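## Task

Find the red mint tin on one of the desks and place it inside the tote beside the door so that no part sticks out past the tote's rim. The robot must not tip over or finish leaning. The tin has to stay in the tote by itself at the end, not just because the gripper is holding it.

## Robot and tools

ROBOT. A Hello Robot Stretch 4, about 1.6 m tall, with a single arm. It has an omni-wheel base (rim within 0.23 m of the base origin), a lift that runs up a mast, a telescoping arm that reaches forward, a wrist with yaw, pitch and roll, and a two-finger gripper. Loose objects may occasionally get nudged by something else in the scene.

FRAMES. Base frame: origin on the floor below the base centre, x ahead, y to the left, z up. hand_pose is reported in this frame and marks a point between the open fingertips. With all wrist joints at 0, its axes line up with the base frame. Its printed position may be slightly off. The odometry frame is where the base frame was when the scene began.

execute_actions(actions, cameras). actions is a list holding exactly one action, or none (an empty list only returns state and images). An action has "base", "joints", or both, plus optional "pace" and "contact_limits". The only other form is {"end_of_arm": "enable_torque"} on its own. Motions in one action start together and may end at different times.
- base: one key only, each a relative offset from where the base last measured itself. translate_m: metres straight ahead, forward positive, -2 to 2. strafe_m: metres sideways, left positive, -2 to 2. rotate_rad: radians turned in place, counter-clockwise (left) positive, -3.2 to 3.2.
- joints: absolute targets by name. lift_m 0 to 1.2 m; arm_m 0 to 0.55 m extension; wrist_yaw_rad -1.134 to 4.276 (0 points ahead, positive turns left, 3.14 is folded back, beyond 3.4 the arm may obstruct); wrist_pitch_rad -1.117 to 4.259 (0 level, 1.57 points down); wrist_roll_rad -1.117 to 4.259 (0 keeps the fingers level with each other, positive rolls clockwise as seen from behind); gripper_m -0.038 to 0.141, the fingertip gap in metres (below 0 the tips squeeze each other). Done tolerances: lift and arm ±0.004, yaw and roll ±0.02, pitch ±0.05, gripper ±0.004. An out-of-range joint target is clipped and the result notes it; any other bad value or unknown key rejects the call with no motion.
- pace: "slow", "default", "fast" or "max". Base speed tops out at 0.1, 0.3, 0.4, 0.6 m/s and turning at 1, 2, 3, 4 rad/s respectively; with the lift above 0.2 these drop, down to 0.3 m/s and 1 rad/s at lift 1.2.
- contact_limits: only {"arm_m": value}, 0 (gentlest) to 0.75 (firmest), default 0.5; the arm stops when it pushes harder than this.
- cameras: list of "head_camera", "head_left_camera", "head_right_camera", "wrist_camera" or "all"; omitted, null or ["all"] returns all, [] returns none. The pictures line lists cameras in image order. head_camera looks forward and down from the mast top (turn the base to look around); the two side fisheyes look down more steeply and show the base and arm; wrist_camera looks along the fingers, tips near the bottom.

wait(seconds): 0 to 10; commands nothing and returns state and images.
zoom_image(camera, region): region [x0, y0, x1, y1] in pixels of that camera's latest full image, origin top-left, at most 504 by 504.
read_manual(section): returns only licence texts ("licences"); it does not help with the task.
finished_scene(scene): integer 1 to 2, the current scene's number; final, and reports success. Replying without any tool call ends everything.

RESULT LINES. joint_positions give current values. base_status and joint_status tell how each motion ended: "done" (for the base, wheels turned as commanded, even if slipping), "off_target" (stopped short, may still push), "contact_stop_at_<key>" (blocked; that part goes slack), "limit_stop_at_<name>" (built-in limit, e.g. tilt above 6 degrees or own_body), "time_out", "torque_fault" (a wrist or gripper motor went limp; send enable_torque). on_its_own covers what the call did not command; "held at" is a held target, not a position. Joints left out of an action may still be driving toward old targets. lidar_m: 12 distances in metres, 30-degree sectors counter-clockwise from straight ahead (4th left, 7th behind, 10th right); "-" means nothing seen or closer than 0.25 m; it sees tabletops but may miss glass and thin legs. wrist_depth_mm: 7x7 grid of depths, 100 to 2000 mm, from top-left. base_odometry counts wheel turns, heading -3.142 to 3.142, left positive; if turned_by_wheels and turned_by_imu differ by over about 0.1 rad, the base likely hit something or slipped. base_tilt in degrees (forward, right positive), with a fixed bias up to about 1.5. motor_effort is percent of maximum, peak in brackets; a load in a level gripper pushes wrist pitch effort away from 0; wheel efforts positive turn the base right.

GRASPING. Command a gripper_m smaller than the object; the further below, the harder the squeeze and the more it pulls the object toward the wrist. The gripper reading and "done" do not prove a hold; a firm grip shows in gripper effort. If the tips snag on a surface, raise the lift.

AVOID. Dropping, slamming or shoving objects; tipping the robot (do not drive or turn with over 1 kg held and arm_m above 0.2, especially at fast paces; avoid steady high pushes with the gripper raised). Pressing the gripper into things can torque-fault the wrist. A tilted-up, rolled wrist (pitch below -0.2, roll below -0.4 or above 4) risks self-collision. To unfold the wrist at the start, send lift_m 0.4 with wrist_yaw_rad 0 together. The simulation keeps running while you think. Release the object inside the tote before finishing.

Each tool is called after "Emit:" as a command line: name --argument value for each argument, lists and objects as JSON in quotes; but a table of rows of numbers goes row by row, as --pt "numbers of a row", without its own name.

## Session

Emit:
execute_actions --actions '[]'

Scene clock: 0.00 s.
base_odometry: x=+0.000 y=+0.000 heading=+0.000 (m, m, rad; odometry frame)
turned_by_wheels: +0.000 (rad since the last result)
turned_by_imu: +0.000 (rad since the last result)
base_tilt: forward=-0.1 right=-0.4 (deg)
lidar_m: 1.03 0.93 0.97 1.23 1.76 1.18 0.81 0.72 0.76 0.96 1.14 1.19
base_status: not commanded
joint_positions: lift_m=+0.267 arm_m=-0.001 wrist_yaw_rad=+3.106 wrist_pitch_rad=+0.001 wrist_roll_rad=+0.017 gripper_m=+0.057
joint_status: not commanded
motor_effort: lift_m=+21 arm_m=+0 wrist_yaw_rad=+0 wrist_pitch_rad=-6 wrist_roll_rad=+0 gripper_m=-4 wheel_0=+0 wheel_1=+1 wheel_2=-1 (%)
hand_pose: x=-0.1150 y=+0.0976 z=+0.4451 quat_wxyz=(+0.018, +0.000, +0.009, +1.000) (m; base frame)
wrist_depth_mm: - 144 991 1118 1397 - 1863 / - 141 278 1138 1366 - 1921 / - 117 146 1098 1336 - 1921 / - 124 170 1098 1308 - 1863 / 139 139 917 1060 1308 - 1921 / 220 798 878 1078 206 1661 1618 / 217 788 854 1008 1060 1008 1138
pictures: head_camera, head_left_camera, head_right_camera, wrist_camera
Images, in order (width x height): head_camera 420x560, head_left_camera 420x672, head_right_camera 420x672, wrist_camera 616x392.

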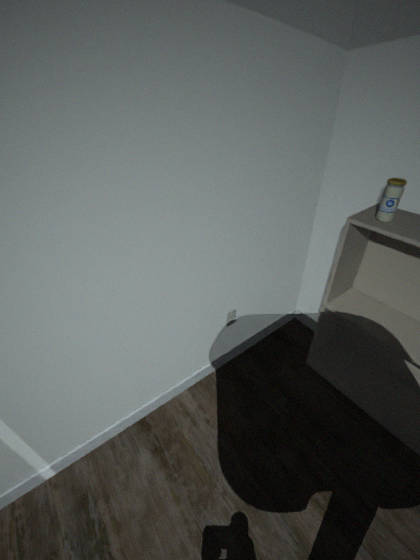

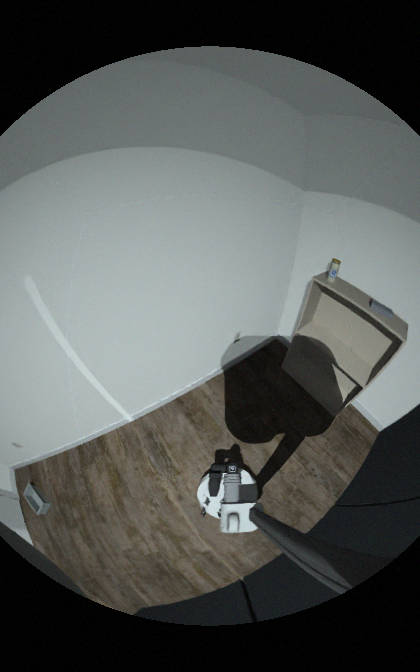

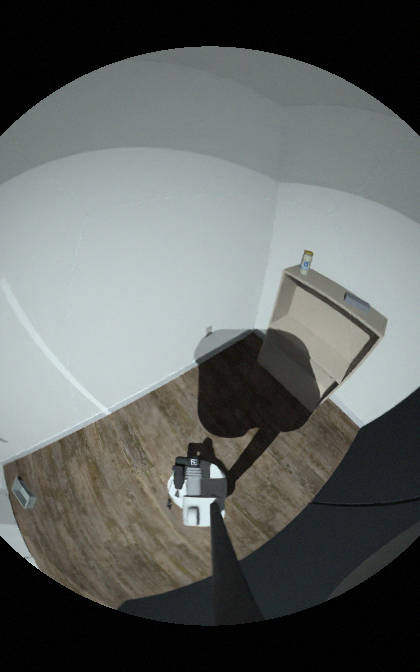

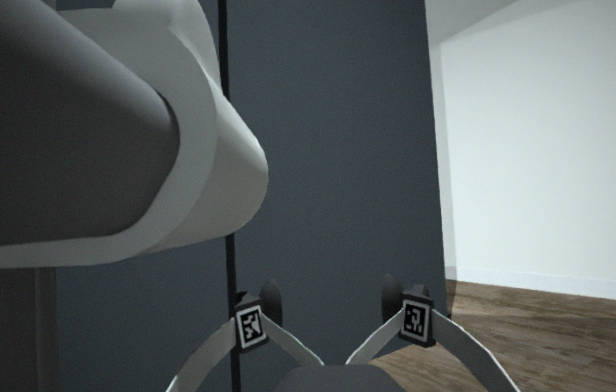

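Turn left to look around.

Emit:
execute_actions --actions '[{"base":{"rotate_rad":2.0}}]' --cameras '["head_camera","head_left_camera"]'

Scene clock: 2.43 s.
base_odometry: x=+0.000 y=+0.000 heading=+2.000 (m, m, rad; odometry frame)
turned_by_wheels: +2.000 (rad since the last result)
turned_by_imu: +2.018 (rad since the last result)
base_tilt: forward=+0.0 right=-0.4 (deg)
lidar_m: 1.72 1.38 0.85 0.73 0.71 0.90 1.14 1.17 1.11 0.95 0.92 1.16
base_status: done
joint_positions: lift_m=+0.267 arm_m=-0.001 wrist_yaw_rad=+3.106 wrist_pitch_rad=+0.001 wrist_roll_rad=+0.017 gripper_m=+0.057
joint_status: not commanded
motor_effort: lift_m=+21(21) arm_m=+0(1) wrist_yaw_rad=-1(1) wrist_pitch_rad=-6(6) wrist_roll_rad=+0(1) gripper_m=-3(5) wheel_0=+1(7) wheel_1=+0(8) wheel_2=+0(8) (%)
hand_pose: x=-0.1150 y=+0.0976 z=+0.4451 quat_wxyz=(+0.018, +0.000, +0.009, +1.000) (m; base frame)
wrist_depth_mm: - 144 1618 1661 1499 976 759 / - 141 279 1661 1537 976 759 / - 117 146 1618 1537 1008 759 / - 124 170 1618 1618 1008 778 / 139 139 1499 1618 1576 1025 798 / 220 1430 1430 1576 206 960 798 / 217 1160 1042 1182 1060 931 788
pictures: head_camera, head_left_camera
Images, in order (width x height): head_camera 420x560, head_left_camera 420x672.

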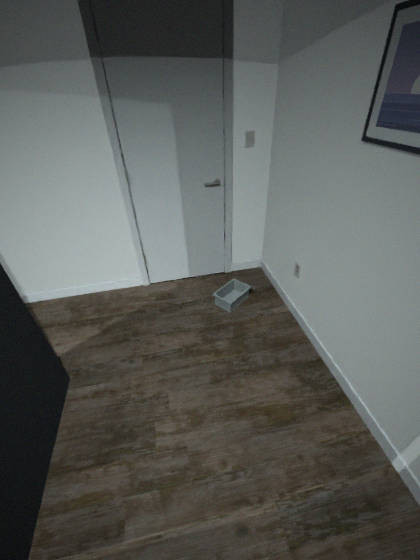

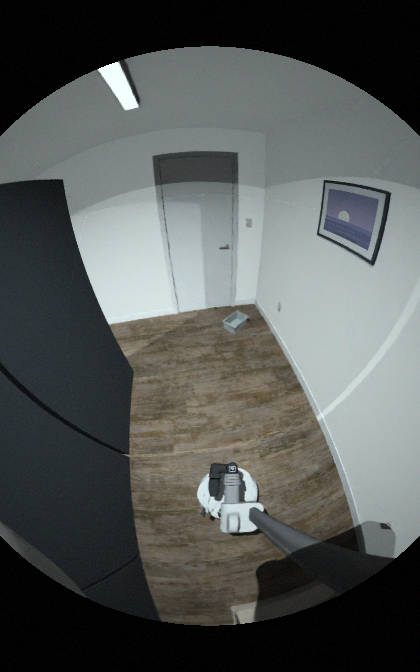

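Emit:
execute_actions --actions '[{"base":{"rotate_rad":0.3}}]' --cameras '[]'

Emit:
execute_actions --actions '[{"base":{"translate_m":1.0}}]' --cameras '["head_camera","head_left_camera"]'

Scene clock: 3.67 s.
base_odometry: x=+0.000 y=+0.000 heading=+2.300 (m, m, rad; odometry frame)
turned_by_wheels: +0.300 (rad since the last result)
turned_by_imu: +0.303 (rad since the last result)
base_tilt: forward=+0.0 right=-0.4 (deg)
lidar_m: 2.22 0.97 0.75 0.73 0.79 1.17 1.17 1.24 0.98 0.93 1.02 1.49
base_status: done
joint_positions: lift_m=+0.267 arm_m=-0.001 wrist_yaw_rad=+3.106 wrist_pitch_rad=+0.001 wrist_roll_rad=+0.017 gripper_m=+0.057
joint_status: not commanded
motor_effort: lift_m=+21(21) arm_m=+0(1) wrist_yaw_rad=+0(1) wrist_pitch_rad=-6(5) wrist_roll_rad=+0(0) gripper_m=-4(4) wheel_0=+0(8) wheel_1=-1(8) wheel_2=-1(8) (%)
hand_pose: x=-0.1150 y=+0.0976 z=+0.4451 quat_wxyz=(+0.018, +0.000, +0.009, +1.000) (m; base frame)
wrist_depth_mm: - 144 1661 1618 1537 1537 1025 / - 141 278 1537 1576 1537 1042 / - 117 146 1537 1537 1499 1025 / - 124 170 1537 1499 1499 1060 / 139 139 1537 1537 1537 1499 1060 / 221 1537 1397 1464 206 1464 1098 / 217 1255 1025 1205 1060 1025 1060
pictures: none
No camera images: the call's "cameras" was empty. Leave "cameras" out to get every camera's image.

Scene clock: 8.47 s.
base_odometry: x=-0.666 y=+0.746 heading=+2.300 (m, m, rad; odometry frame)
turned_by_wheels: +0.000 (rad since the last result)
turned_by_imu: -0.003 (rad since the last result)
base_tilt: forward=+0.1 right=-0.5 (deg)
lidar_m: 1.20 1.37 0.64 0.61 0.69 1.01 2.14 1.42 1.03 1.01 0.94 0.84
base_status: done
joint_positions: lift_m=+0.267 arm_m=-0.001 wrist_yaw_rad=+3.106 wrist_pitch_rad=+0.001 wrist_roll_rad=+0.017 gripper_m=+0.057
joint_status: not commanded
motor_effort: lift_m=+21(21) arm_m=+0(0) wrist_yaw_rad=-1(0) wrist_pitch_rad=-6(6) wrist_roll_rad=+0(0) gripper_m=-4(4) wheel_0=+0(7) wheel_1=+1(8) wheel_2=-1(10) (%)
hand_pose: x=-0.1150 y=+0.0976 z=+0.4451 quat_wxyz=(+0.018, +0.000, +0.009, +1.000) (m; base frame)
wrist_depth_mm: - 144 - - - 1366 891 / - 141 278 - - 1397 904 / - 117 146 - - 1397 917 / - 124 170 - - 1464 946 / 139 139 - - - 1499 946 / 220 1756 1756 1863 206 1430 946 / 216 1255 1042 1205 1078 1008 976
pictures: head_camera, head_left_camera
Images, in order (width x height): head_camera 420x560, head_left_camera 420x672.

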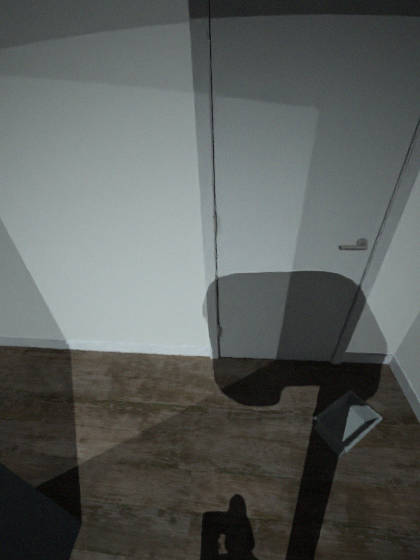

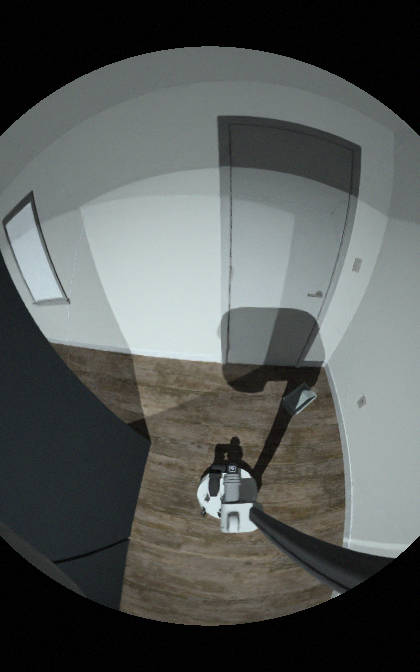

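Emit:
execute_actions --actions '[{"base":{"translate_m":0.55}}]' --cameras '[]'

Emit:
execute_actions --actions '[{"base":{"rotate_rad":1.57}}]' --cameras '["head_camera","head_left_camera"]'

Scene clock: 11.90 s.
base_odometry: x=-1.033 y=+1.156 heading=+2.300 (m, m, rad; odometry frame)
turned_by_wheels: +0.000 (rad since the last result)
turned_by_imu: -0.002 (rad since the last result)
base_tilt: forward=+0.0 right=-0.4 (deg)
lidar_m: 0.68 0.76 1.15 0.67 0.62 0.97 2.80 1.46 1.12 0.56 0.54 0.67
base_status: done
joint_positions: lift_m=+0.267 arm_m=-0.001 wrist_yaw_rad=+3.106 wrist_pitch_rad=+0.001 wrist_roll_rad=+0.017 gripper_m=+0.057
joint_status: not commanded
motor_effort: lift_m=+21(21) arm_m=-1(0) wrist_yaw_rad=-1(1) wrist_pitch_rad=-6(5) wrist_roll_rad=-1(0) gripper_m=-4(4) wheel_0=+0(7) wheel_1=+1(6) wheel_2=+0(10) (%)
hand_pose: x=-0.1150 y=+0.0976 z=+0.4451 quat_wxyz=(+0.018, +0.000, +0.009, +1.000) (m; base frame)
wrist_depth_mm: - 144 - - - 1229 820 / - 141 279 - - 1281 842 / - 117 146 - - 1281 854 / - 124 170 - - 1336 854 / 139 139 - - - 1366 878 / 220 1756 1756 1808 206 1255 891 / 217 1229 1042 1182 1060 1008 891
pictures: none
No camera images: the call's "cameras" was empty. Leave "cameras" out to get every camera's image.

Scene clock: 13.97 s.
base_odometry: x=-1.033 y=+1.156 heading=-2.414 (m, m, rad; odometry frame)
turned_by_wheels: +1.570 (rad since the last result)
turned_by_imu: +1.584 (rad since the last result)
base_tilt: forward=-0.1 right=-0.5 (deg)
lidar_m: 0.69 0.65 0.94 2.70 1.45 1.11 0.58 0.54 0.71 0.67 0.76 1.14
base_status: done
joint_positions: lift_m=+0.267 arm_m=-0.001 wrist_yaw_rad=+3.106 wrist_pitch_rad=+0.001 wrist_roll_rad=+0.017 gripper_m=+0.057
joint_status: not commanded
motor_effort: lift_m=+21(21) arm_m=+0(0) wrist_yaw_rad=+0(0) wrist_pitch_rad=-4(6) wrist_roll_rad=+0(0) gripper_m=-9(5) wheel_0=-2(7) wheel_1=-2(7) wheel_2=-1(8) (%)
hand_pose: x=-0.1150 y=+0.0976 z=+0.4451 quat_wxyz=(+0.018, +0.000, +0.009, +1.000) (m; base frame)
wrist_depth_mm: - 143 1229 1229 1160 1160 1160 / - 141 281 1205 1182 1160 1138 / - 117 146 1229 1182 1160 1118 / - 124 170 1205 1182 1138 1118 / 139 139 1205 1182 1160 1118 1118 / 221 1229 1205 1182 206 1118 1098 / 217 1205 866 1138 1078 1025 1078
pictures: head_camera, head_left_camera
Images, in order (width x height): head_camera 420x560, head_left_camera 420x672.

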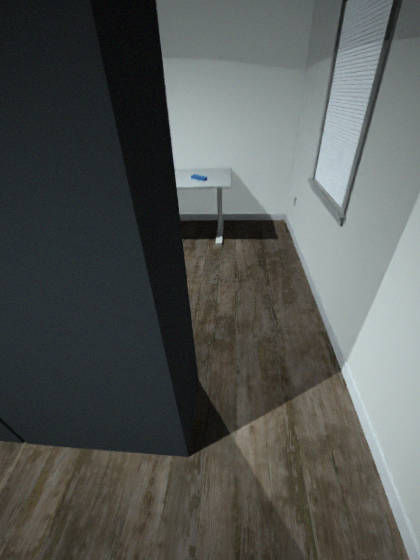

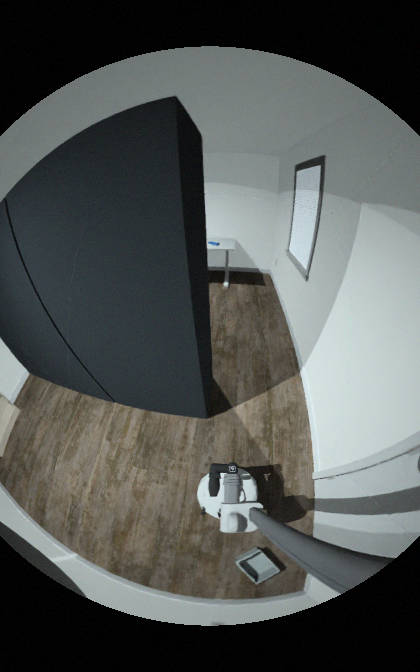

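Passage runs from the partition edge (about 0.05 m left) to the wall 0.67 m right. I'll strafe right 0.3 m.

Emit:
execute_actions --actions '[{"base":{"strafe_m":-0.3}}]' --cameras '[]'

Emit:
execute_actions --actions '[{"base":{"translate_m":1.2}}]' --cameras '["head_camera","head_left_camera"]'

Scene clock: 16.90 s.
base_odometry: x=-1.232 y=+1.380 heading=-2.414 (m, m, rad; odometry frame)
turned_by_wheels: +0.000 (rad since the last result)
turned_by_imu: -0.001 (rad since the last result)
base_tilt: forward=-0.1 right=-0.5 (deg)
lidar_m: 2.19 0.77 0.92 3.00 1.46 0.59 0.62 0.54 0.40 0.38 0.45 0.68
base_status: done
joint_positions: lift_m=+0.267 arm_m=-0.001 wrist_yaw_rad=+3.106 wrist_pitch_rad=+0.001 wrist_roll_rad=+0.017 gripper_m=+0.057
joint_status: not commanded
motor_effort: lift_m=+21(21) arm_m=-1(0) wrist_yaw_rad=+0(1) wrist_pitch_rad=-5(5) wrist_roll_rad=+0(0) gripper_m=-4(6) wheel_0=-1(8) wheel_1=-2(10) wheel_2=+0(1) (%)
hand_pose: x=-0.1150 y=+0.0976 z=+0.4451 quat_wxyz=(+0.018, +0.000, +0.009, +1.000) (m; base frame)
wrist_depth_mm: - 144 1255 1229 1229 1182 1182 / - 141 279 1229 1205 1182 1160 / - 117 146 1229 1182 1182 1160 / - 124 170 1229 1205 1160 1138 / 139 139 1229 1205 1160 1160 1118 / 221 854 1205 1205 205 1138 1118 / 217 842 1042 1182 1060 1008 1118
pictures: none
No camera images: the call's "cameras" was empty. Leave "cameras" out to get every camera's image.

Scene clock: 22.40 s.
base_odometry: x=-2.128 y=+0.581 heading=-2.414 (m, m, rad; odometry frame)
turned_by_wheels: +0.000 (rad since the last result)
turned_by_imu: -0.004 (rad since the last result)
base_tilt: forward=-0.1 right=-0.3 (deg)
lidar_m: 1.67 1.72 2.46 0.42 0.44 0.66 1.61 0.69 0.50 0.50 0.54 0.77
base_status: done
joint_positions: lift_m=+0.267 arm_m=-0.001 wrist_yaw_rad=+3.106 wrist_pitch_rad=+0.001 wrist_roll_rad=+0.017 gripper_m=+0.057
joint_status: not commanded
motor_effort: lift_m=+21(21) arm_m=-1(1) wrist_yaw_rad=-2(1) wrist_pitch_rad=-5(6) wrist_roll_rad=+0(0) gripper_m=-4(5) wheel_0=+0(6) wheel_1=+1(6) wheel_2=+0(11) (%)
hand_pose: x=-0.1150 y=+0.0976 z=+0.4451 quat_wxyz=(+0.018, +0.000, +0.009, +1.000) (m; base frame)
wrist_depth_mm: - 144 1921 - - - 512 / - 141 278 - - - 521 / - 117 146 - - - 535 / - 124 170 - - - 539 / 139 139 1708 - - - 549 / 221 1025 1430 1708 206 1708 554 / 217 1025 1042 1182 1078 1025 554
pictures: head_camera, head_left_camera
Images, in order (width x height): head_camera 420x560, head_left_camera 420x672.

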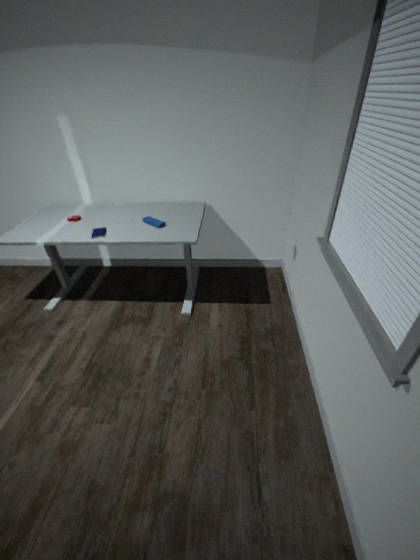

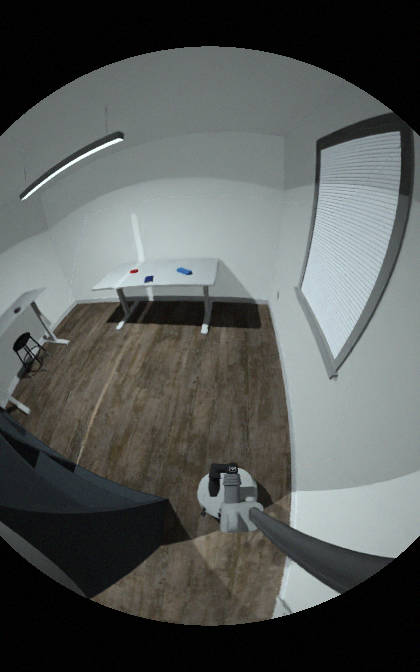

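Emit:
execute_actions --actions '[{"base":{"translate_m":1.0},"joints":{"lift_m":0.75,"wrist_yaw_rad":0,"gripper_m":0.12}}]' --cameras '[]'

Emit:
execute_actions --actions '[{"base":{"strafe_m":1.0}}]' --cameras '["head_camera","wrist_camera"]'

Scene clock: 27.43 s.
base_odometry: x=-2.875 y=-0.084 heading=-2.413 (m, m, rad; odometry frame)
turned_by_wheels: +0.000 (rad since the last result)
turned_by_imu: -0.003 (rad since the last result)
base_tilt: forward=+0.2 right=-0.5 (deg)
lidar_m: 0.68 0.67 1.03 2.33 1.49 1.15 1.84 0.79 0.55 0.53 0.57 0.89
base_status: done
joint_positions: lift_m=+0.750 arm_m=-0.001 wrist_yaw_rad=+0.000 wrist_pitch_rad=+0.001 wrist_roll_rad=+0.017 gripper_m=+0.120
joint_status: all done
motor_effort: lift_m=+26(27) arm_m=+0(1) wrist_yaw_rad=-1(6) wrist_pitch_rad=-6(5) wrist_roll_rad=+0(1) gripper_m=+0(4) wheel_0=+1(7) wheel_1=+3(7) wheel_2=+0(11) (%)
hand_pose: x=+0.4588 y=-0.0874 z=+0.9276 quat_wxyz=(+1.000, +0.009, +0.000, +0.000) (m; base frame)
wrist_depth_mm: 1336 1308 1281 1229 1182 1160 854 / 1308 1281 1229 1229 1182 1160 854 / 1336 1281 1229 1182 1160 1160 866 / 1281 1281 1255 1182 1182 1138 891 / 1308 1281 1255 1205 1160 1118 904 / 1098 1060 215 1182 1160 208 904 / 661 640 627 1182 1138 1118 917
pictures: none
No camera images: the call's "cameras" was empty. Leave "cameras" out to get every camera's image.

Scene clock: 32.10 s.
base_odometry: x=-2.209 y=-0.830 heading=-2.413 (m, m, rad; odometry frame)
turned_by_wheels: +0.000 (rad since the last result)
turned_by_imu: +0.002 (rad since the last result)
base_tilt: forward=+0.0 right=-0.5 (deg)
lidar_m: 0.72 0.76 1.42 1.36 1.39 1.04 1.03 1.11 1.57 1.53 0.96 0.75
base_status: done
joint_positions: lift_m=+0.750 arm_m=-0.001 wrist_yaw_rad=+0.000 wrist_pitch_rad=+0.001 wrist_roll_rad=+0.017 gripper_m=+0.120
joint_status: not commanded
motor_effort: lift_m=+25(26) arm_m=+0(1) wrist_yaw_rad=-1(1) wrist_pitch_rad=-6(6) wrist_roll_rad=-1(0) gripper_m=+2(1) wheel_0=+0(8) wheel_1=+0(11) wheel_2=+0(0) (%)
hand_pose: x=+0.4588 y=-0.0874 z=+0.9277 quat_wxyz=(+1.000, +0.009, +0.000, +0.000) (m; base frame)
wrist_depth_mm: 1430 1366 1308 1308 1255 1205 1205 / 1430 1397 1336 1281 1229 1229 1182 / 1397 1336 1308 1281 1229 1205 1182 / 1397 1366 1336 1281 1229 1205 1182 / 1366 1336 1308 1255 1229 1205 1160 / 1366 1060 216 976 917 208 842 / 683 640 580 569 559 535 569
pictures: head_camera, wrist_camera
Images, in order (width x height): head_camera 420x560, wrist_camera 616x392.

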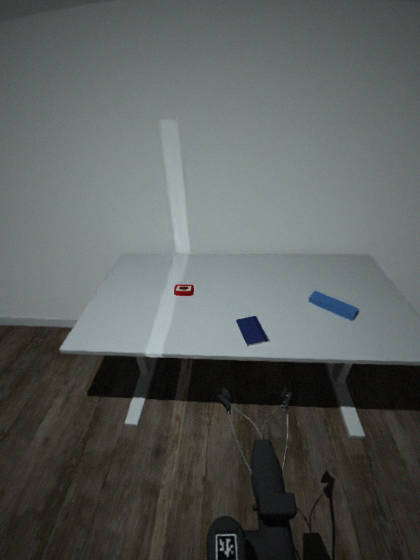

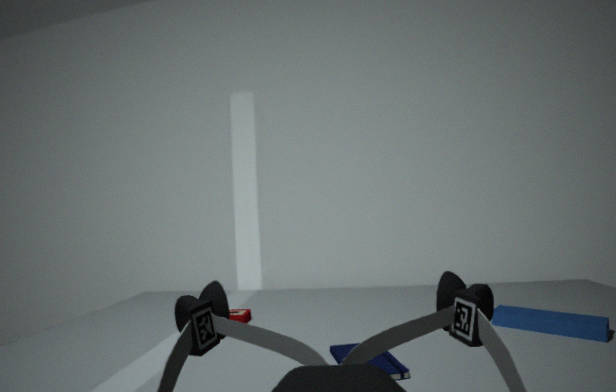

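Emit:
execute_actions --actions '[{"base":{"strafe_m":0.16},"joints":{"lift_m":1.0}}]' --cameras '[]'

Emit:
execute_actions --actions '[{"base":{"translate_m":0.4},"joints":{"wrist_pitch_rad":1.57,"arm_m":0.45}}]' --cameras '["head_camera","wrist_camera"]'

Scene clock: 34.57 s.
base_odometry: x=-2.103 y=-0.950 heading=-2.413 (m, m, rad; odometry frame)
turned_by_wheels: +0.000 (rad since the last result)
turned_by_imu: +0.000 (rad since the last result)
base_tilt: forward=+0.1 right=-0.5 (deg)
lidar_m: 0.70 0.77 1.24 1.21 1.29 1.04 1.01 1.09 1.78 1.70 0.97 0.75
base_status: done
joint_positions: lift_m=+1.000 arm_m=-0.001 wrist_yaw_rad=+0.000 wrist_pitch_rad=+0.001 wrist_roll_rad=+0.017 gripper_m=+0.120
joint_status: all done
motor_effort: lift_m=+26(29) arm_m=+0(1) wrist_yaw_rad=-1(1) wrist_pitch_rad=-5(5) wrist_roll_rad=-1(0) gripper_m=+0(1) wheel_0=+1(8) wheel_1=+2(9) wheel_2=+0(1) (%)
hand_pose: x=+0.4588 y=-0.0874 z=+1.1776 quat_wxyz=(+1.000, +0.009, +0.000, +0.000) (m; base frame)
wrist_depth_mm: 1430 1397 1366 1308 1281 1229 1205 / 1430 1397 1336 1281 1281 1229 1182 / 1397 1397 1336 1308 1255 1255 1182 / 1430 1366 1308 1281 1255 1229 1182 / 1397 1366 1308 1281 1229 1229 1160 / 1397 1366 216 1255 1255 208 1160 / 1366 1336 1118 1138 1098 1060 1160
pictures: none
No camera images: the call's "cameras" was empty. Leave "cameras" out to get every camera's image.

Scene clock: 37.37 s.
base_odometry: x=-2.401 y=-1.216 heading=-2.413 (m, m, rad; odometry frame)
turned_by_wheels: +0.000 (rad since the last result)
turned_by_imu: -0.001 (rad since the last result)
base_tilt: forward=+0.0 right=-0.5 (deg)
lidar_m: 0.31 0.35 0.55 1.17 1.27 1.46 1.40 1.51 1.77 1.72 0.45 0.34
base_status: done
joint_positions: lift_m=+1.000 arm_m=+0.449 wrist_yaw_rad=+0.000 wrist_pitch_rad=+1.570 wrist_roll_rad=+0.017 gripper_m=+0.120
joint_status: all done
motor_effort: lift_m=+26(26) arm_m=+6(3) wrist_yaw_rad=-1(0) wrist_pitch_rad=+1(5) wrist_roll_rad=+0(0) gripper_m=-2(1) wheel_0=+2(6) wheel_1=+1(7) wheel_2=-1(10) (%)
hand_pose: x=+0.6201 y=-0.0874 z=+0.8893 quat_wxyz=(+0.707, +0.006, +0.707, -0.006) (m; base frame)
wrist_depth_mm: 410 407 402 394 389 384 382 / 407 402 397 392 389 382 379 / 404 402 375 389 384 379 377 / 404 399 389 387 384 379 375 / 397 392 389 384 377 373 373 / 397 389 216 379 375 210 368 / 394 387 382 379 373 368 355
pictures: head_camera, wrist_camera
Images, in order (width x height): head_camera 420x560, wrist_camera 616x392.

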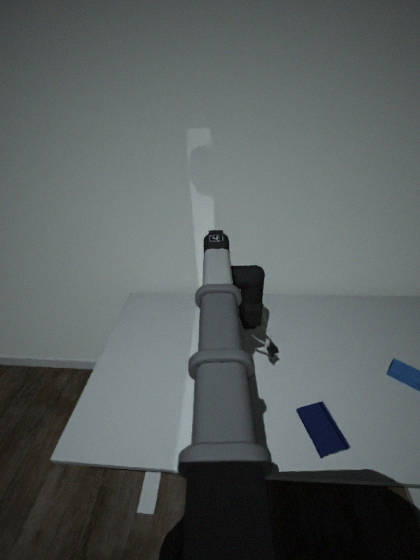

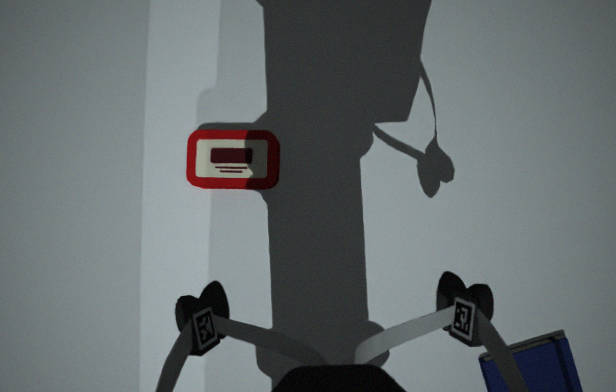

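Emit:
execute_actions --actions '[{"base":{"strafe_m":0.09},"joints":{"arm_m":0.54,"gripper_m":0.14,"lift_m":0.92}}]' --cameras '["wrist_camera"]'

Scene clock: 39.03 s.
base_odometry: x=-2.341 y=-1.283 heading=-2.413 (m, m, rad; odometry frame)
turned_by_wheels: +0.000 (rad since the last result)
turned_by_imu: +0.000 (rad since the last result)
base_tilt: forward=+0.0 right=-0.5 (deg)
lidar_m: 0.33 0.34 0.54 1.09 1.15 1.42 1.40 1.51 1.86 1.06 0.46 0.34
base_status: done
joint_positions: lift_m=+0.920 arm_m=+0.539 wrist_yaw_rad=+0.000 wrist_pitch_rad=+1.570 wrist_roll_rad=+0.017 gripper_m=+0.140
joint_status: all done
motor_effort: lift_m=+15(25) arm_m=+6(9) wrist_yaw_rad=-1(1) wrist_pitch_rad=+2(1) wrist_roll_rad=-1(0) gripper_m=-1(1) wheel_0=+2(9) wheel_1=+0(9) wheel_2=+0(2) (%)
hand_pose: x=+0.7100 y=-0.0874 z=+0.8102 quat_wxyz=(+0.707, +0.006, +0.707, -0.006) (m; base frame)
wrist_depth_mm: 330 324 322 315 310 307 304 / 325 322 319 314 307 304 303 / 324 317 314 310 307 303 298 / 320 317 312 309 306 301 297 / 319 315 310 285 301 298 297 / 315 312 304 304 300 200 293 / 314 310 304 301 297 294 291
pictures: wrist_camera
Images, in order (width x height): wrist_camera 616x392.

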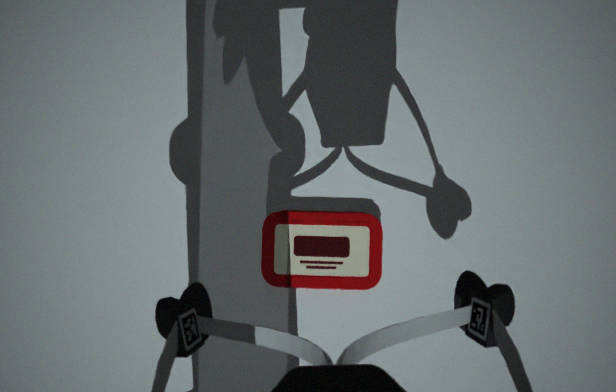

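Well aligned. The tips are about 0.08 m above the table, so I'll lower by 0.065 m and close.

Emit:
execute_actions --actions '[{"joints":{"lift_m":0.855}}]' --cameras '[]'

Emit:
execute_actions --actions '[{"joints":{"gripper_m":0.04}}]' --cameras '[]'

Emit:
execute_actions --actions '[{"joints":{"lift_m":1.0,"arm_m":0.1}}]' --cameras '["wrist_camera"]'

Scene clock: 40.53 s.
base_odometry: x=-2.341 y=-1.283 heading=-2.413 (m, m, rad; odometry frame)
turned_by_wheels: +0.000 (rad since the last result)
turned_by_imu: +0.000 (rad since the last result)
base_tilt: forward=+0.0 right=-0.5 (deg)
lidar_m: 0.33 0.36 0.55 1.09 1.19 1.43 1.40 1.49 1.86 1.10 0.47 0.33
base_status: not commanded
joint_positions: lift_m=+0.855 arm_m=+0.539 wrist_yaw_rad=+0.000 wrist_pitch_rad=+1.570 wrist_roll_rad=+0.017 gripper_m=+0.140
joint_status: all done
motor_effort: lift_m=+15(16) arm_m=+6(7) wrist_yaw_rad=-1(1) wrist_pitch_rad=+1(2) wrist_roll_rad=+0(0) gripper_m=+4(0) wheel_0=+2(1) wheel_1=+0(0) wheel_2=+0(0) (%)
hand_pose: x=+0.7100 y=-0.0874 z=+0.7452 quat_wxyz=(+0.707, +0.006, +0.707, -0.006) (m; base frame)
wrist_depth_mm: 258 255 253 250 246 243 240 / 257 253 251 247 245 241 239 / 255 252 249 245 243 239 236 / 253 250 247 244 240 237 236 / 252 248 245 220 219 236 233 / 249 247 220 220 218 200 231 / 248 245 241 238 235 232 230
pictures: none
No camera images: the call's "cameras" was empty. Leave "cameras" out to get every camera's image.

Scene clock: 42.53 s.
base_odometry: x=-2.341 y=-1.283 heading=-2.413 (m, m, rad; odometry frame)
turned_by_wheels: +0.000 (rad since the last result)
turned_by_imu: +0.000 (rad since the last result)
base_tilt: forward=+0.0 right=-0.4 (deg)
lidar_m: 0.32 0.37 0.54 1.09 1.16 1.45 1.41 1.51 1.88 1.10 0.46 0.36
base_status: not commanded
joint_positions: lift_m=+0.855 arm_m=+0.539 wrist_yaw_rad=+0.000 wrist_pitch_rad=+1.570 wrist_roll_rad=+0.017 gripper_m=+0.041
joint_status: all done
motor_effort: lift_m=+15(15) arm_m=+6(7) wrist_yaw_rad=-1(1) wrist_pitch_rad=+1(2) wrist_roll_rad=-1(1) gripper_m=-29(30) wheel_0=+1(2) wheel_1=+0(0) wheel_2=+0(0) (%)
hand_pose: x=+0.7100 y=-0.0874 z=+0.7452 quat_wxyz=(+0.707, +0.006, +0.707, -0.006) (m; base frame)
wrist_depth_mm: 258 255 252 249 246 243 239 / 256 254 250 247 244 240 238 / 255 251 249 245 242 239 236 / 253 249 247 242 239 238 235 / 251 249 245 212 210 235 233 / 249 247 208 211 206 233 232 / 248 243 240 237 234 231 230
pictures: none
No camera images: the call's "cameras" was empty. Leave "cameras" out to get every camera's image.

Scene clock: 44.93 s.
base_odometry: x=-2.341 y=-1.283 heading=-2.413 (m, m, rad; odometry frame)
turned_by_wheels: +0.000 (rad since the last result)
turned_by_imu: +0.000 (rad since the last result)
base_tilt: forward=+0.1 right=-0.4 (deg)
lidar_m: 0.32 0.37 0.56 1.09 1.19 1.46 1.38 1.51 1.86 1.09 0.45 0.37
base_status: not commanded
joint_positions: lift_m=+1.000 arm_m=+0.101 wrist_yaw_rad=+0.000 wrist_pitch_rad=+1.570 wrist_roll_rad=+0.017 gripper_m=+0.041
joint_status: all done
motor_effort: lift_m=+27(29) arm_m=-6(5) wrist_yaw_rad=+0(2) wrist_pitch_rad=+0(0) wrist_roll_rad=+0(1) gripper_m=-32(31) wheel_0=+2(1) wheel_1=+0(0) wheel_2=+0(0) (%)
hand_pose: x=+0.2721 y=-0.0874 z=+0.8892 quat_wxyz=(+0.707, +0.006, +0.707, -0.006) (m; base frame)
wrist_depth_mm: 413 410 402 397 389 387 375 / 410 404 397 394 389 384 375 / 404 402 394 392 384 379 375 / 1138 1118 1098 389 387 382 377 / 1118 1118 1098 211 211 1060 1042 / 1118 1118 208 211 206 1042 1042 / 1118 1098 878 866 960 1025 1042
pictures: wrist_camera
Images, in order (width x height): wrist_camera 616x392.

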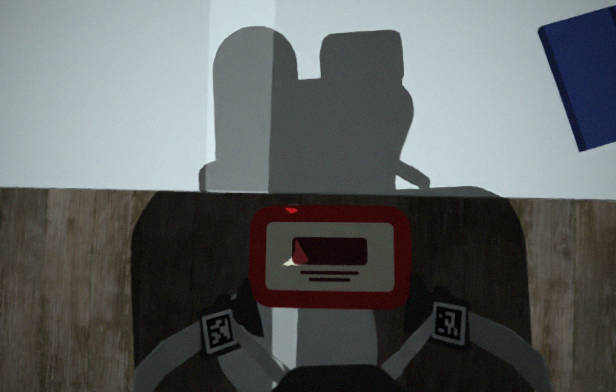

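Emit:
execute_actions --actions '[{"base":{"translate_m":-0.4},"joints":{"arm_m":0.0}}]' --cameras '[]'

Emit:
execute_actions --actions '[{"base":{"strafe_m":-1.25}}]' --cameras '[]'

Emit:
execute_actions --actions '[{"base":{"rotate_rad":3.1416}}]' --cameras '[]'

Emit:
execute_actions --actions '[{"base":{"translate_m":1.9}}]' --cameras '["head_camera","head_left_camera"]'

Scene clock: 48.00 s.
base_odometry: x=-2.043 y=-1.017 heading=-2.413 (m, m, rad; odometry frame)
turned_by_wheels: +0.000 (rad since the last result)
turned_by_imu: +0.001 (rad since the last result)
base_tilt: forward=-0.1 right=-0.5 (deg)
lidar_m: 0.70 0.80 1.13 1.12 1.19 1.01 1.00 1.09 1.86 1.78 1.00 0.75
base_status: done
joint_positions: lift_m=+1.000 arm_m=+0.001 wrist_yaw_rad=+0.000 wrist_pitch_rad=+1.570 wrist_roll_rad=+0.017 gripper_m=+0.041
joint_status: all done
motor_effort: lift_m=+26(27) arm_m=-6(7) wrist_yaw_rad=-2(1) wrist_pitch_rad=+1(0) wrist_roll_rad=+0(0) gripper_m=-30(31) wheel_0=+0(4) wheel_1=-1(7) wheel_2=+0(10) (%)
hand_pose: x=+0.1722 y=-0.0874 z=+0.8893 quat_wxyz=(+0.707, +0.006, +0.707, -0.006) (m; base frame)
wrist_depth_mm: 1182 1138 1138 1138 1098 1078 1078 / 1160 1138 1118 1118 1098 1078 1060 / 1138 1138 1118 1118 1098 1078 1060 / 1118 1118 1118 1078 1078 1060 1060 / 1138 1098 1098 211 211 1060 1042 / 1118 1098 208 211 206 1060 1042 / 1118 1098 1078 866 1060 1042 1025
pictures: none
No camera images: the call's "cameras" was empty. Leave "cameras" out to get every camera's image.

Scene clock: 53.50 s.
base_odometry: x=-2.875 y=-0.084 heading=-2.413 (m, m, rad; odometry frame)
turned_by_wheels: +0.000 (rad since the last result)
turned_by_imu: -0.004 (rad since the last result)
base_tilt: forward=+0.0 right=-0.4 (deg)
lidar_m: 0.66 0.69 1.03 2.35 1.45 1.17 1.83 0.77 0.55 0.53 0.56 0.91
base_status: done
joint_positions: lift_m=+1.000 arm_m=+0.001 wrist_yaw_rad=+0.000 wrist_pitch_rad=+1.570 wrist_roll_rad=+0.017 gripper_m=+0.041
joint_status: not commanded
motor_effort: lift_m=+26(27) arm_m=-6(6) wrist_yaw_rad=-1(1) wrist_pitch_rad=+2(1) wrist_roll_rad=-1(0) gripper_m=-34(34) wheel_0=+0(8) wheel_1=+0(9) wheel_2=+0(1) (%)
hand_pose: x=+0.1722 y=-0.0874 z=+0.8893 quat_wxyz=(+0.707, +0.006, +0.707, -0.006) (m; base frame)
wrist_depth_mm: 1138 1160 1118 1118 1118 1078 788 / 1182 1138 1118 1098 1098 1078 788 / 1138 1118 1118 1098 1098 1078 798 / 1138 1138 1098 1118 1078 1060 798 / 1138 1098 1118 211 210 1060 788 / 1118 1118 208 211 206 946 778 / 1118 1098 1060 866 1060 1042 741
pictures: none
No camera images: the call's "cameras" was empty. Leave "cameras" out to get every camera's image.

Scene clock: 56.73 s.
base_odometry: x=-2.875 y=-0.084 heading=+0.728 (m, m, rad; odometry frame)
turned_by_wheels: +3.141 (rad since the last result)
turned_by_imu: +3.170 (rad since the last result)
base_tilt: forward=+0.0 right=-0.4 (deg)
lidar_m: 1.93 0.78 0.55 0.51 0.58 0.89 0.71 0.71 0.99 2.37 1.52 1.14
base_status: done
joint_positions: lift_m=+1.000 arm_m=+0.001 wrist_yaw_rad=+0.000 wrist_pitch_rad=+1.570 wrist_roll_rad=+0.017 gripper_m=+0.041
joint_status: not commanded
motor_effort: lift_m=+26(26) arm_m=-6(6) wrist_yaw_rad=+0(1) wrist_pitch_rad=+1(0) wrist_roll_rad=+0(1) gripper_m=-32(34) wheel_0=+0(7) wheel_1=-1(8) wheel_2=-3(8) (%)
hand_pose: x=+0.1722 y=-0.0874 z=+0.8893 quat_wxyz=(+0.707, +0.006, +0.707, -0.006) (m; base frame)
wrist_depth_mm: 842 1160 1138 1118 1098 1078 1060 / 854 1138 1118 1118 1098 1098 1060 / 854 1118 1118 1118 1098 1078 1078 / 854 1138 1118 1098 1078 1078 1060 / 854 1118 1098 212 211 1060 1060 / 842 1098 209 211 206 1060 1042 / 842 1060 1078 866 1060 1042 1042
pictures: none
No camera images: the call's "cameras" was empty. Leave "cameras" out to get every camera's image.

Scene clock: 64.53 s.
base_odometry: x=-1.457 y=+1.181 heading=+0.728 (m, m, rad; odometry frame)
turned_by_wheels: +0.000 (rad since the last result)
turned_by_imu: -0.006 (rad since the last result)
base_tilt: forward=+0.1 right=-0.6 (deg)
lidar_m: 0.81 0.61 0.46 0.48 0.50 0.74 2.62 0.59 0.54 1.43 1.91 1.44
base_status: done
joint_positions: lift_m=+1.000 arm_m=+0.001 wrist_yaw_rad=+0.000 wrist_pitch_rad=+1.570 wrist_roll_rad=+0.017 gripper_m=+0.041
joint_status: not commanded
motor_effort: lift_m=+26(26) arm_m=-6(6) wrist_yaw_rad=-1(1) wrist_pitch_rad=+1(1) wrist_roll_rad=-1(0) gripper_m=-33(31) wheel_0=+1(6) wheel_1=+3(8) wheel_2=-2(9) (%)
hand_pose: x=+0.1722 y=-0.0874 z=+0.8893 quat_wxyz=(+0.707, +0.006, +0.707, -0.006) (m; base frame)
wrist_depth_mm: 715 1025 1138 1098 1098 1098 1078 / 723 1042 1118 1118 1098 1078 1060 / 723 1025 1118 1098 1098 1078 1060 / 715 1025 1118 1098 1078 1060 1060 / 723 1042 1118 211 210 1060 1060 / 741 1042 209 211 206 1042 1042 / 741 931 1078 866 1060 1060 1042
pictures: head_camera, head_left_camera
Images, in order (width x height): head_camera 420x560, head_left_camera 420x672.

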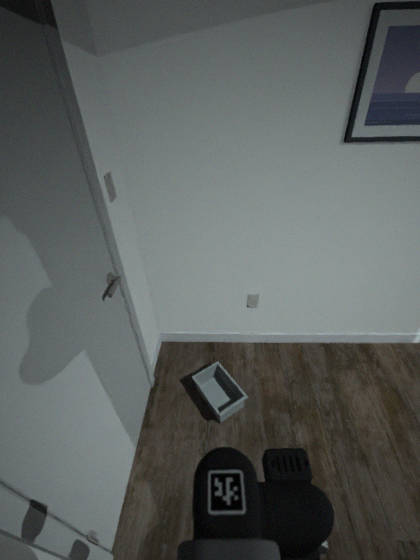

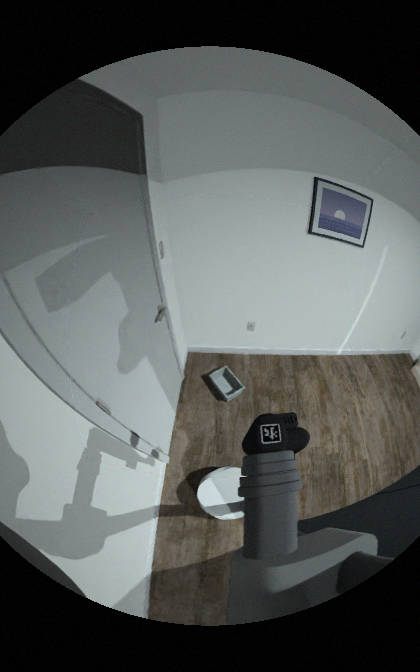

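Emit:
execute_actions --actions '[{"base":{"translate_m":0.35},"joints":{"lift_m":0.5}}]' --cameras '["head_camera","head_left_camera"]'

Scene clock: 67.70 s.
base_odometry: x=-1.196 y=+1.414 heading=+0.728 (m, m, rad; odometry frame)
turned_by_wheels: +0.000 (rad since the last result)
turned_by_imu: -0.001 (rad since the last result)
base_tilt: forward=+0.0 right=-0.5 (deg)
lidar_m: 0.47 0.66 0.46 0.43 0.46 0.73 2.49 0.80 0.96 2.97 1.44 1.08
base_status: done
joint_positions: lift_m=+0.500 arm_m=+0.001 wrist_yaw_rad=+0.000 wrist_pitch_rad=+1.570 wrist_roll_rad=+0.017 gripper_m=+0.041
joint_status: all done
motor_effort: lift_m=+16(24) arm_m=-6(6) wrist_yaw_rad=-1(2) wrist_pitch_rad=+0(1) wrist_roll_rad=+0(0) gripper_m=-29(31) wheel_0=+0(5) wheel_1=+2(6) wheel_2=-2(11) (%)
hand_pose: x=+0.1722 y=-0.0874 z=+0.3902 quat_wxyz=(+0.707, +0.006, +0.707, -0.006) (m; base frame)
wrist_depth_mm: 640 634 634 591 615 609 603 / 640 634 627 609 609 597 597 / 634 627 621 609 609 597 591 / 634 615 615 603 597 591 585 / 627 621 413 212 211 585 580 / 615 418 208 210 206 580 574 / 615 397 392 387 387 580 569
pictures: head_camera, head_left_camera
Images, in order (width x height): head_camera 420x560, head_left_camera 420x672.

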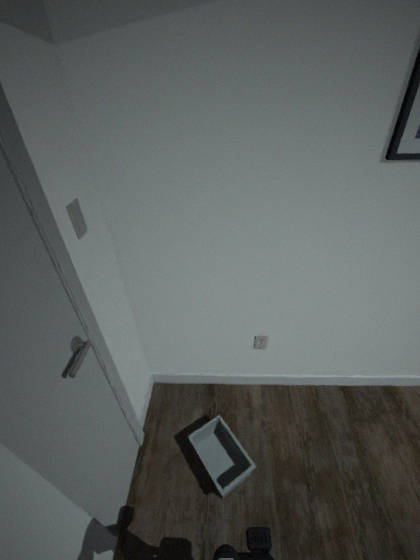

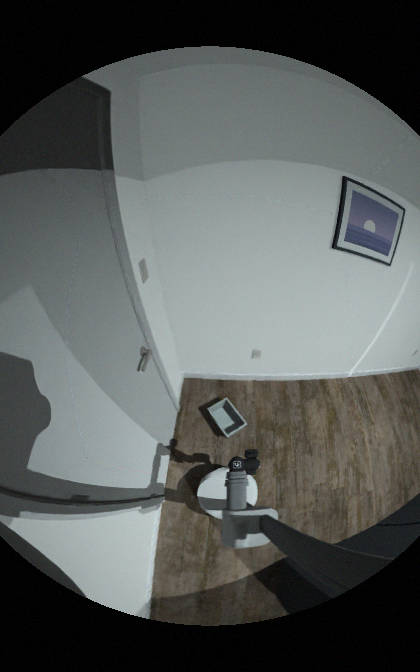

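Emit:
execute_actions --actions '[{"base":{"strafe_m":0.07},"joints":{"arm_m":0.42}}]' --cameras '["wrist_camera"]'

Scene clock: 70.17 s.
base_odometry: x=-1.242 y=+1.466 heading=+0.729 (m, m, rad; odometry frame)
turned_by_wheels: +0.000 (rad since the last result)
turned_by_imu: +0.000 (rad since the last result)
base_tilt: forward=+0.0 right=-0.5 (deg)
lidar_m: 0.44 0.53 0.38 0.35 0.41 0.62 1.88 0.84 0.99 3.04 1.46 0.55
base_status: done
joint_positions: lift_m=+0.500 arm_m=+0.419 wrist_yaw_rad=+0.000 wrist_pitch_rad=+1.570 wrist_roll_rad=+0.017 gripper_m=+0.041
joint_status: all done
motor_effort: lift_m=+16(16) arm_m=+6(5) wrist_yaw_rad=-1(2) wrist_pitch_rad=+1(1) wrist_roll_rad=+0(1) gripper_m=-32(32) wheel_0=+0(9) wheel_1=+1(9) wheel_2=+0(1) (%)
hand_pose: x=+0.5900 y=-0.0874 z=+0.3902 quat_wxyz=(+0.707, +0.006, +0.707, -0.006) (m; base frame)
wrist_depth_mm: 597 640 621 615 609 603 597 / 597 634 615 615 603 597 591 / 591 621 615 603 603 591 585 / 591 615 603 603 591 591 585 / 591 615 609 212 211 585 580 / 585 615 208 211 206 580 580 / 580 603 603 591 580 574 569
pictures: wrist_camera
Images, in order (width x height): wrist_camera 616x392.

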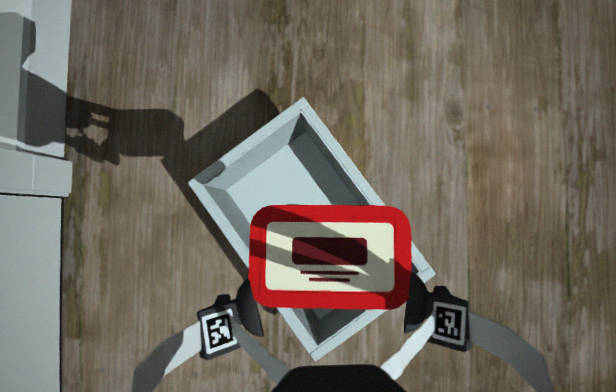

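Emit:
execute_actions --actions '[{"joints":{"lift_m":0.22}}]' --cameras '[]'

Emit:
execute_actions --actions '[{"joints":{"gripper_m":0.11}}]' --cameras '[]'

Emit:
execute_actions --actions '[{"joints":{"lift_m":0.6,"arm_m":0.1}}]' --cameras '["head_camera","wrist_camera"]'

Scene clock: 72.57 s.
base_odometry: x=-1.242 y=+1.466 heading=+0.729 (m, m, rad; odometry frame)
turned_by_wheels: +0.000 (rad since the last result)
turned_by_imu: +0.000 (rad since the last result)
base_tilt: forward=+0.0 right=-0.3 (deg)
lidar_m: 0.42 0.54 0.38 0.37 0.37 0.61 1.90 0.82 0.96 3.03 1.46 1.09
base_status: not commanded
joint_positions: lift_m=+0.220 arm_m=+0.419 wrist_yaw_rad=+0.000 wrist_pitch_rad=+1.570 wrist_roll_rad=+0.017 gripper_m=+0.041
joint_status: all done
motor_effort: lift_m=+16(18) arm_m=+6(6) wrist_yaw_rad=-1(1) wrist_pitch_rad=+1(2) wrist_roll_rad=-1(0) gripper_m=-32(32) wheel_0=+0(0) wheel_1=+1(1) wheel_2=+0(0) (%)
hand_pose: x=+0.5900 y=-0.0874 z=+0.1102 quat_wxyz=(+0.707, +0.006, +0.707, -0.006) (m; base frame)
wrist_depth_mm: 349 345 226 236 330 327 324 / 345 224 283 303 329 324 322 / 222 272 332 327 224 322 319 / 340 278 330 324 241 319 317 / 338 232 325 212 211 219 315 / 336 228 208 211 206 200 312 / 334 329 208 319 265 208 198
pictures: none
No camera images: the call's "cameras" was empty. Leave "cameras" out to get every camera's image.

Scene clock: 74.13 s.
base_odometry: x=-1.242 y=+1.466 heading=+0.729 (m, m, rad; odometry frame)
turned_by_wheels: +0.000 (rad since the last result)
turned_by_imu: +0.000 (rad since the last result)
base_tilt: forward=+0.0 right=-0.5 (deg)
lidar_m: 0.46 0.53 0.37 0.36 0.39 0.63 1.89 0.85 0.99 3.02 1.43 1.08
base_status: not commanded
joint_positions: lift_m=+0.220 arm_m=+0.419 wrist_yaw_rad=+0.000 wrist_pitch_rad=+1.570 wrist_roll_rad=+0.017 gripper_m=+0.110
joint_status: all done
motor_effort: lift_m=+16(16) arm_m=+6(6) wrist_yaw_rad=-1(1) wrist_pitch_rad=+1(2) wrist_roll_rad=-1(0) gripper_m=-1(33) wheel_0=+0(0) wheel_1=+2(1) wheel_2=+0(0) (%)
hand_pose: x=+0.5900 y=-0.0874 z=+0.1102 quat_wxyz=(+0.707, +0.006, +0.707, -0.006) (m; base frame)
wrist_depth_mm: 349 345 225 234 332 329 324 / 347 223 282 304 329 325 322 / 224 271 330 329 232 322 319 / 342 279 330 325 290 319 317 / 340 232 325 322 319 218 315 / 336 228 220 300 317 201 312 / 334 330 220 297 271 214 198
pictures: none
No camera images: the call's "cameras" was empty. Leave "cameras" out to get every camera's image.

Scene clock: 76.67 s.
base_odometry: x=-1.242 y=+1.466 heading=+0.729 (m, m, rad; odometry frame)
turned_by_wheels: +0.000 (rad since the last result)
turned_by_imu: +0.000 (rad since the last result)
base_tilt: forward=-0.1 right=-0.4 (deg)
lidar_m: 0.53 0.54 0.38 0.34 0.41 0.60 1.89 0.82 0.96 3.02 1.45 0.55
base_status: not commanded
joint_positions: lift_m=+0.600 arm_m=+0.101 wrist_yaw_rad=+0.000 wrist_pitch_rad=+1.570 wrist_roll_rad=+0.017 gripper_m=+0.110
joint_status: all done
motor_effort: lift_m=+26(27) arm_m=-6(6) wrist_yaw_rad=+0(1) wrist_pitch_rad=+1(5) wrist_roll_rad=+0(0) gripper_m=-1(1) wheel_0=+0(0) wheel_1=+1(2) wheel_2=+0(0) (%)
hand_pose: x=+0.2722 y=-0.0874 z=+0.4893 quat_wxyz=(+0.707, +0.006, +0.707, -0.006) (m; base frame)
wrist_depth_mm: 603 741 723 723 707 699 691 / 609 732 723 707 699 699 683 / 615 732 715 699 699 699 683 / 609 732 715 699 699 691 676 / 609 715 707 699 691 683 676 / 603 715 221 517 691 676 668 / 603 699 488 480 676 668 661
pictures: head_camera, wrist_camera
Images, in order (width x height): head_camera 420x560, wrist_camera 616x392.

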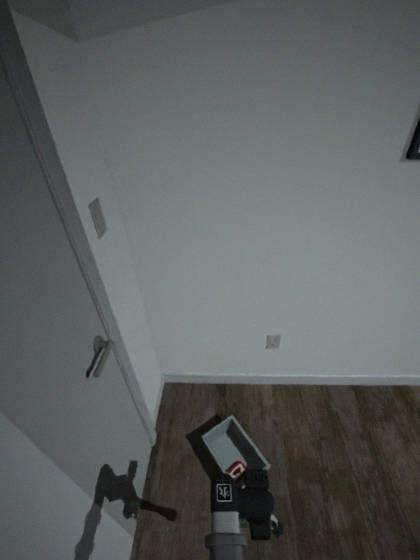

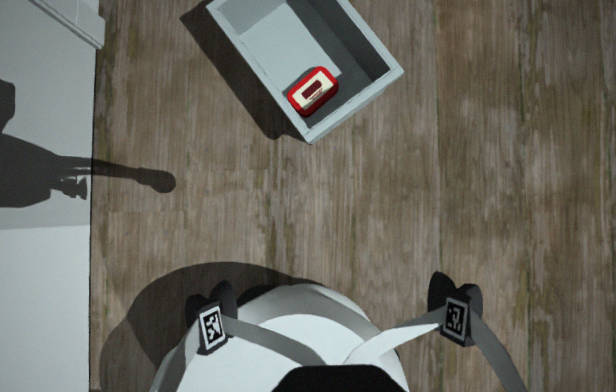

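The tin is lying inside the tote.

Emit:
finished_scene --scene 1

The scene is finished: the task was done.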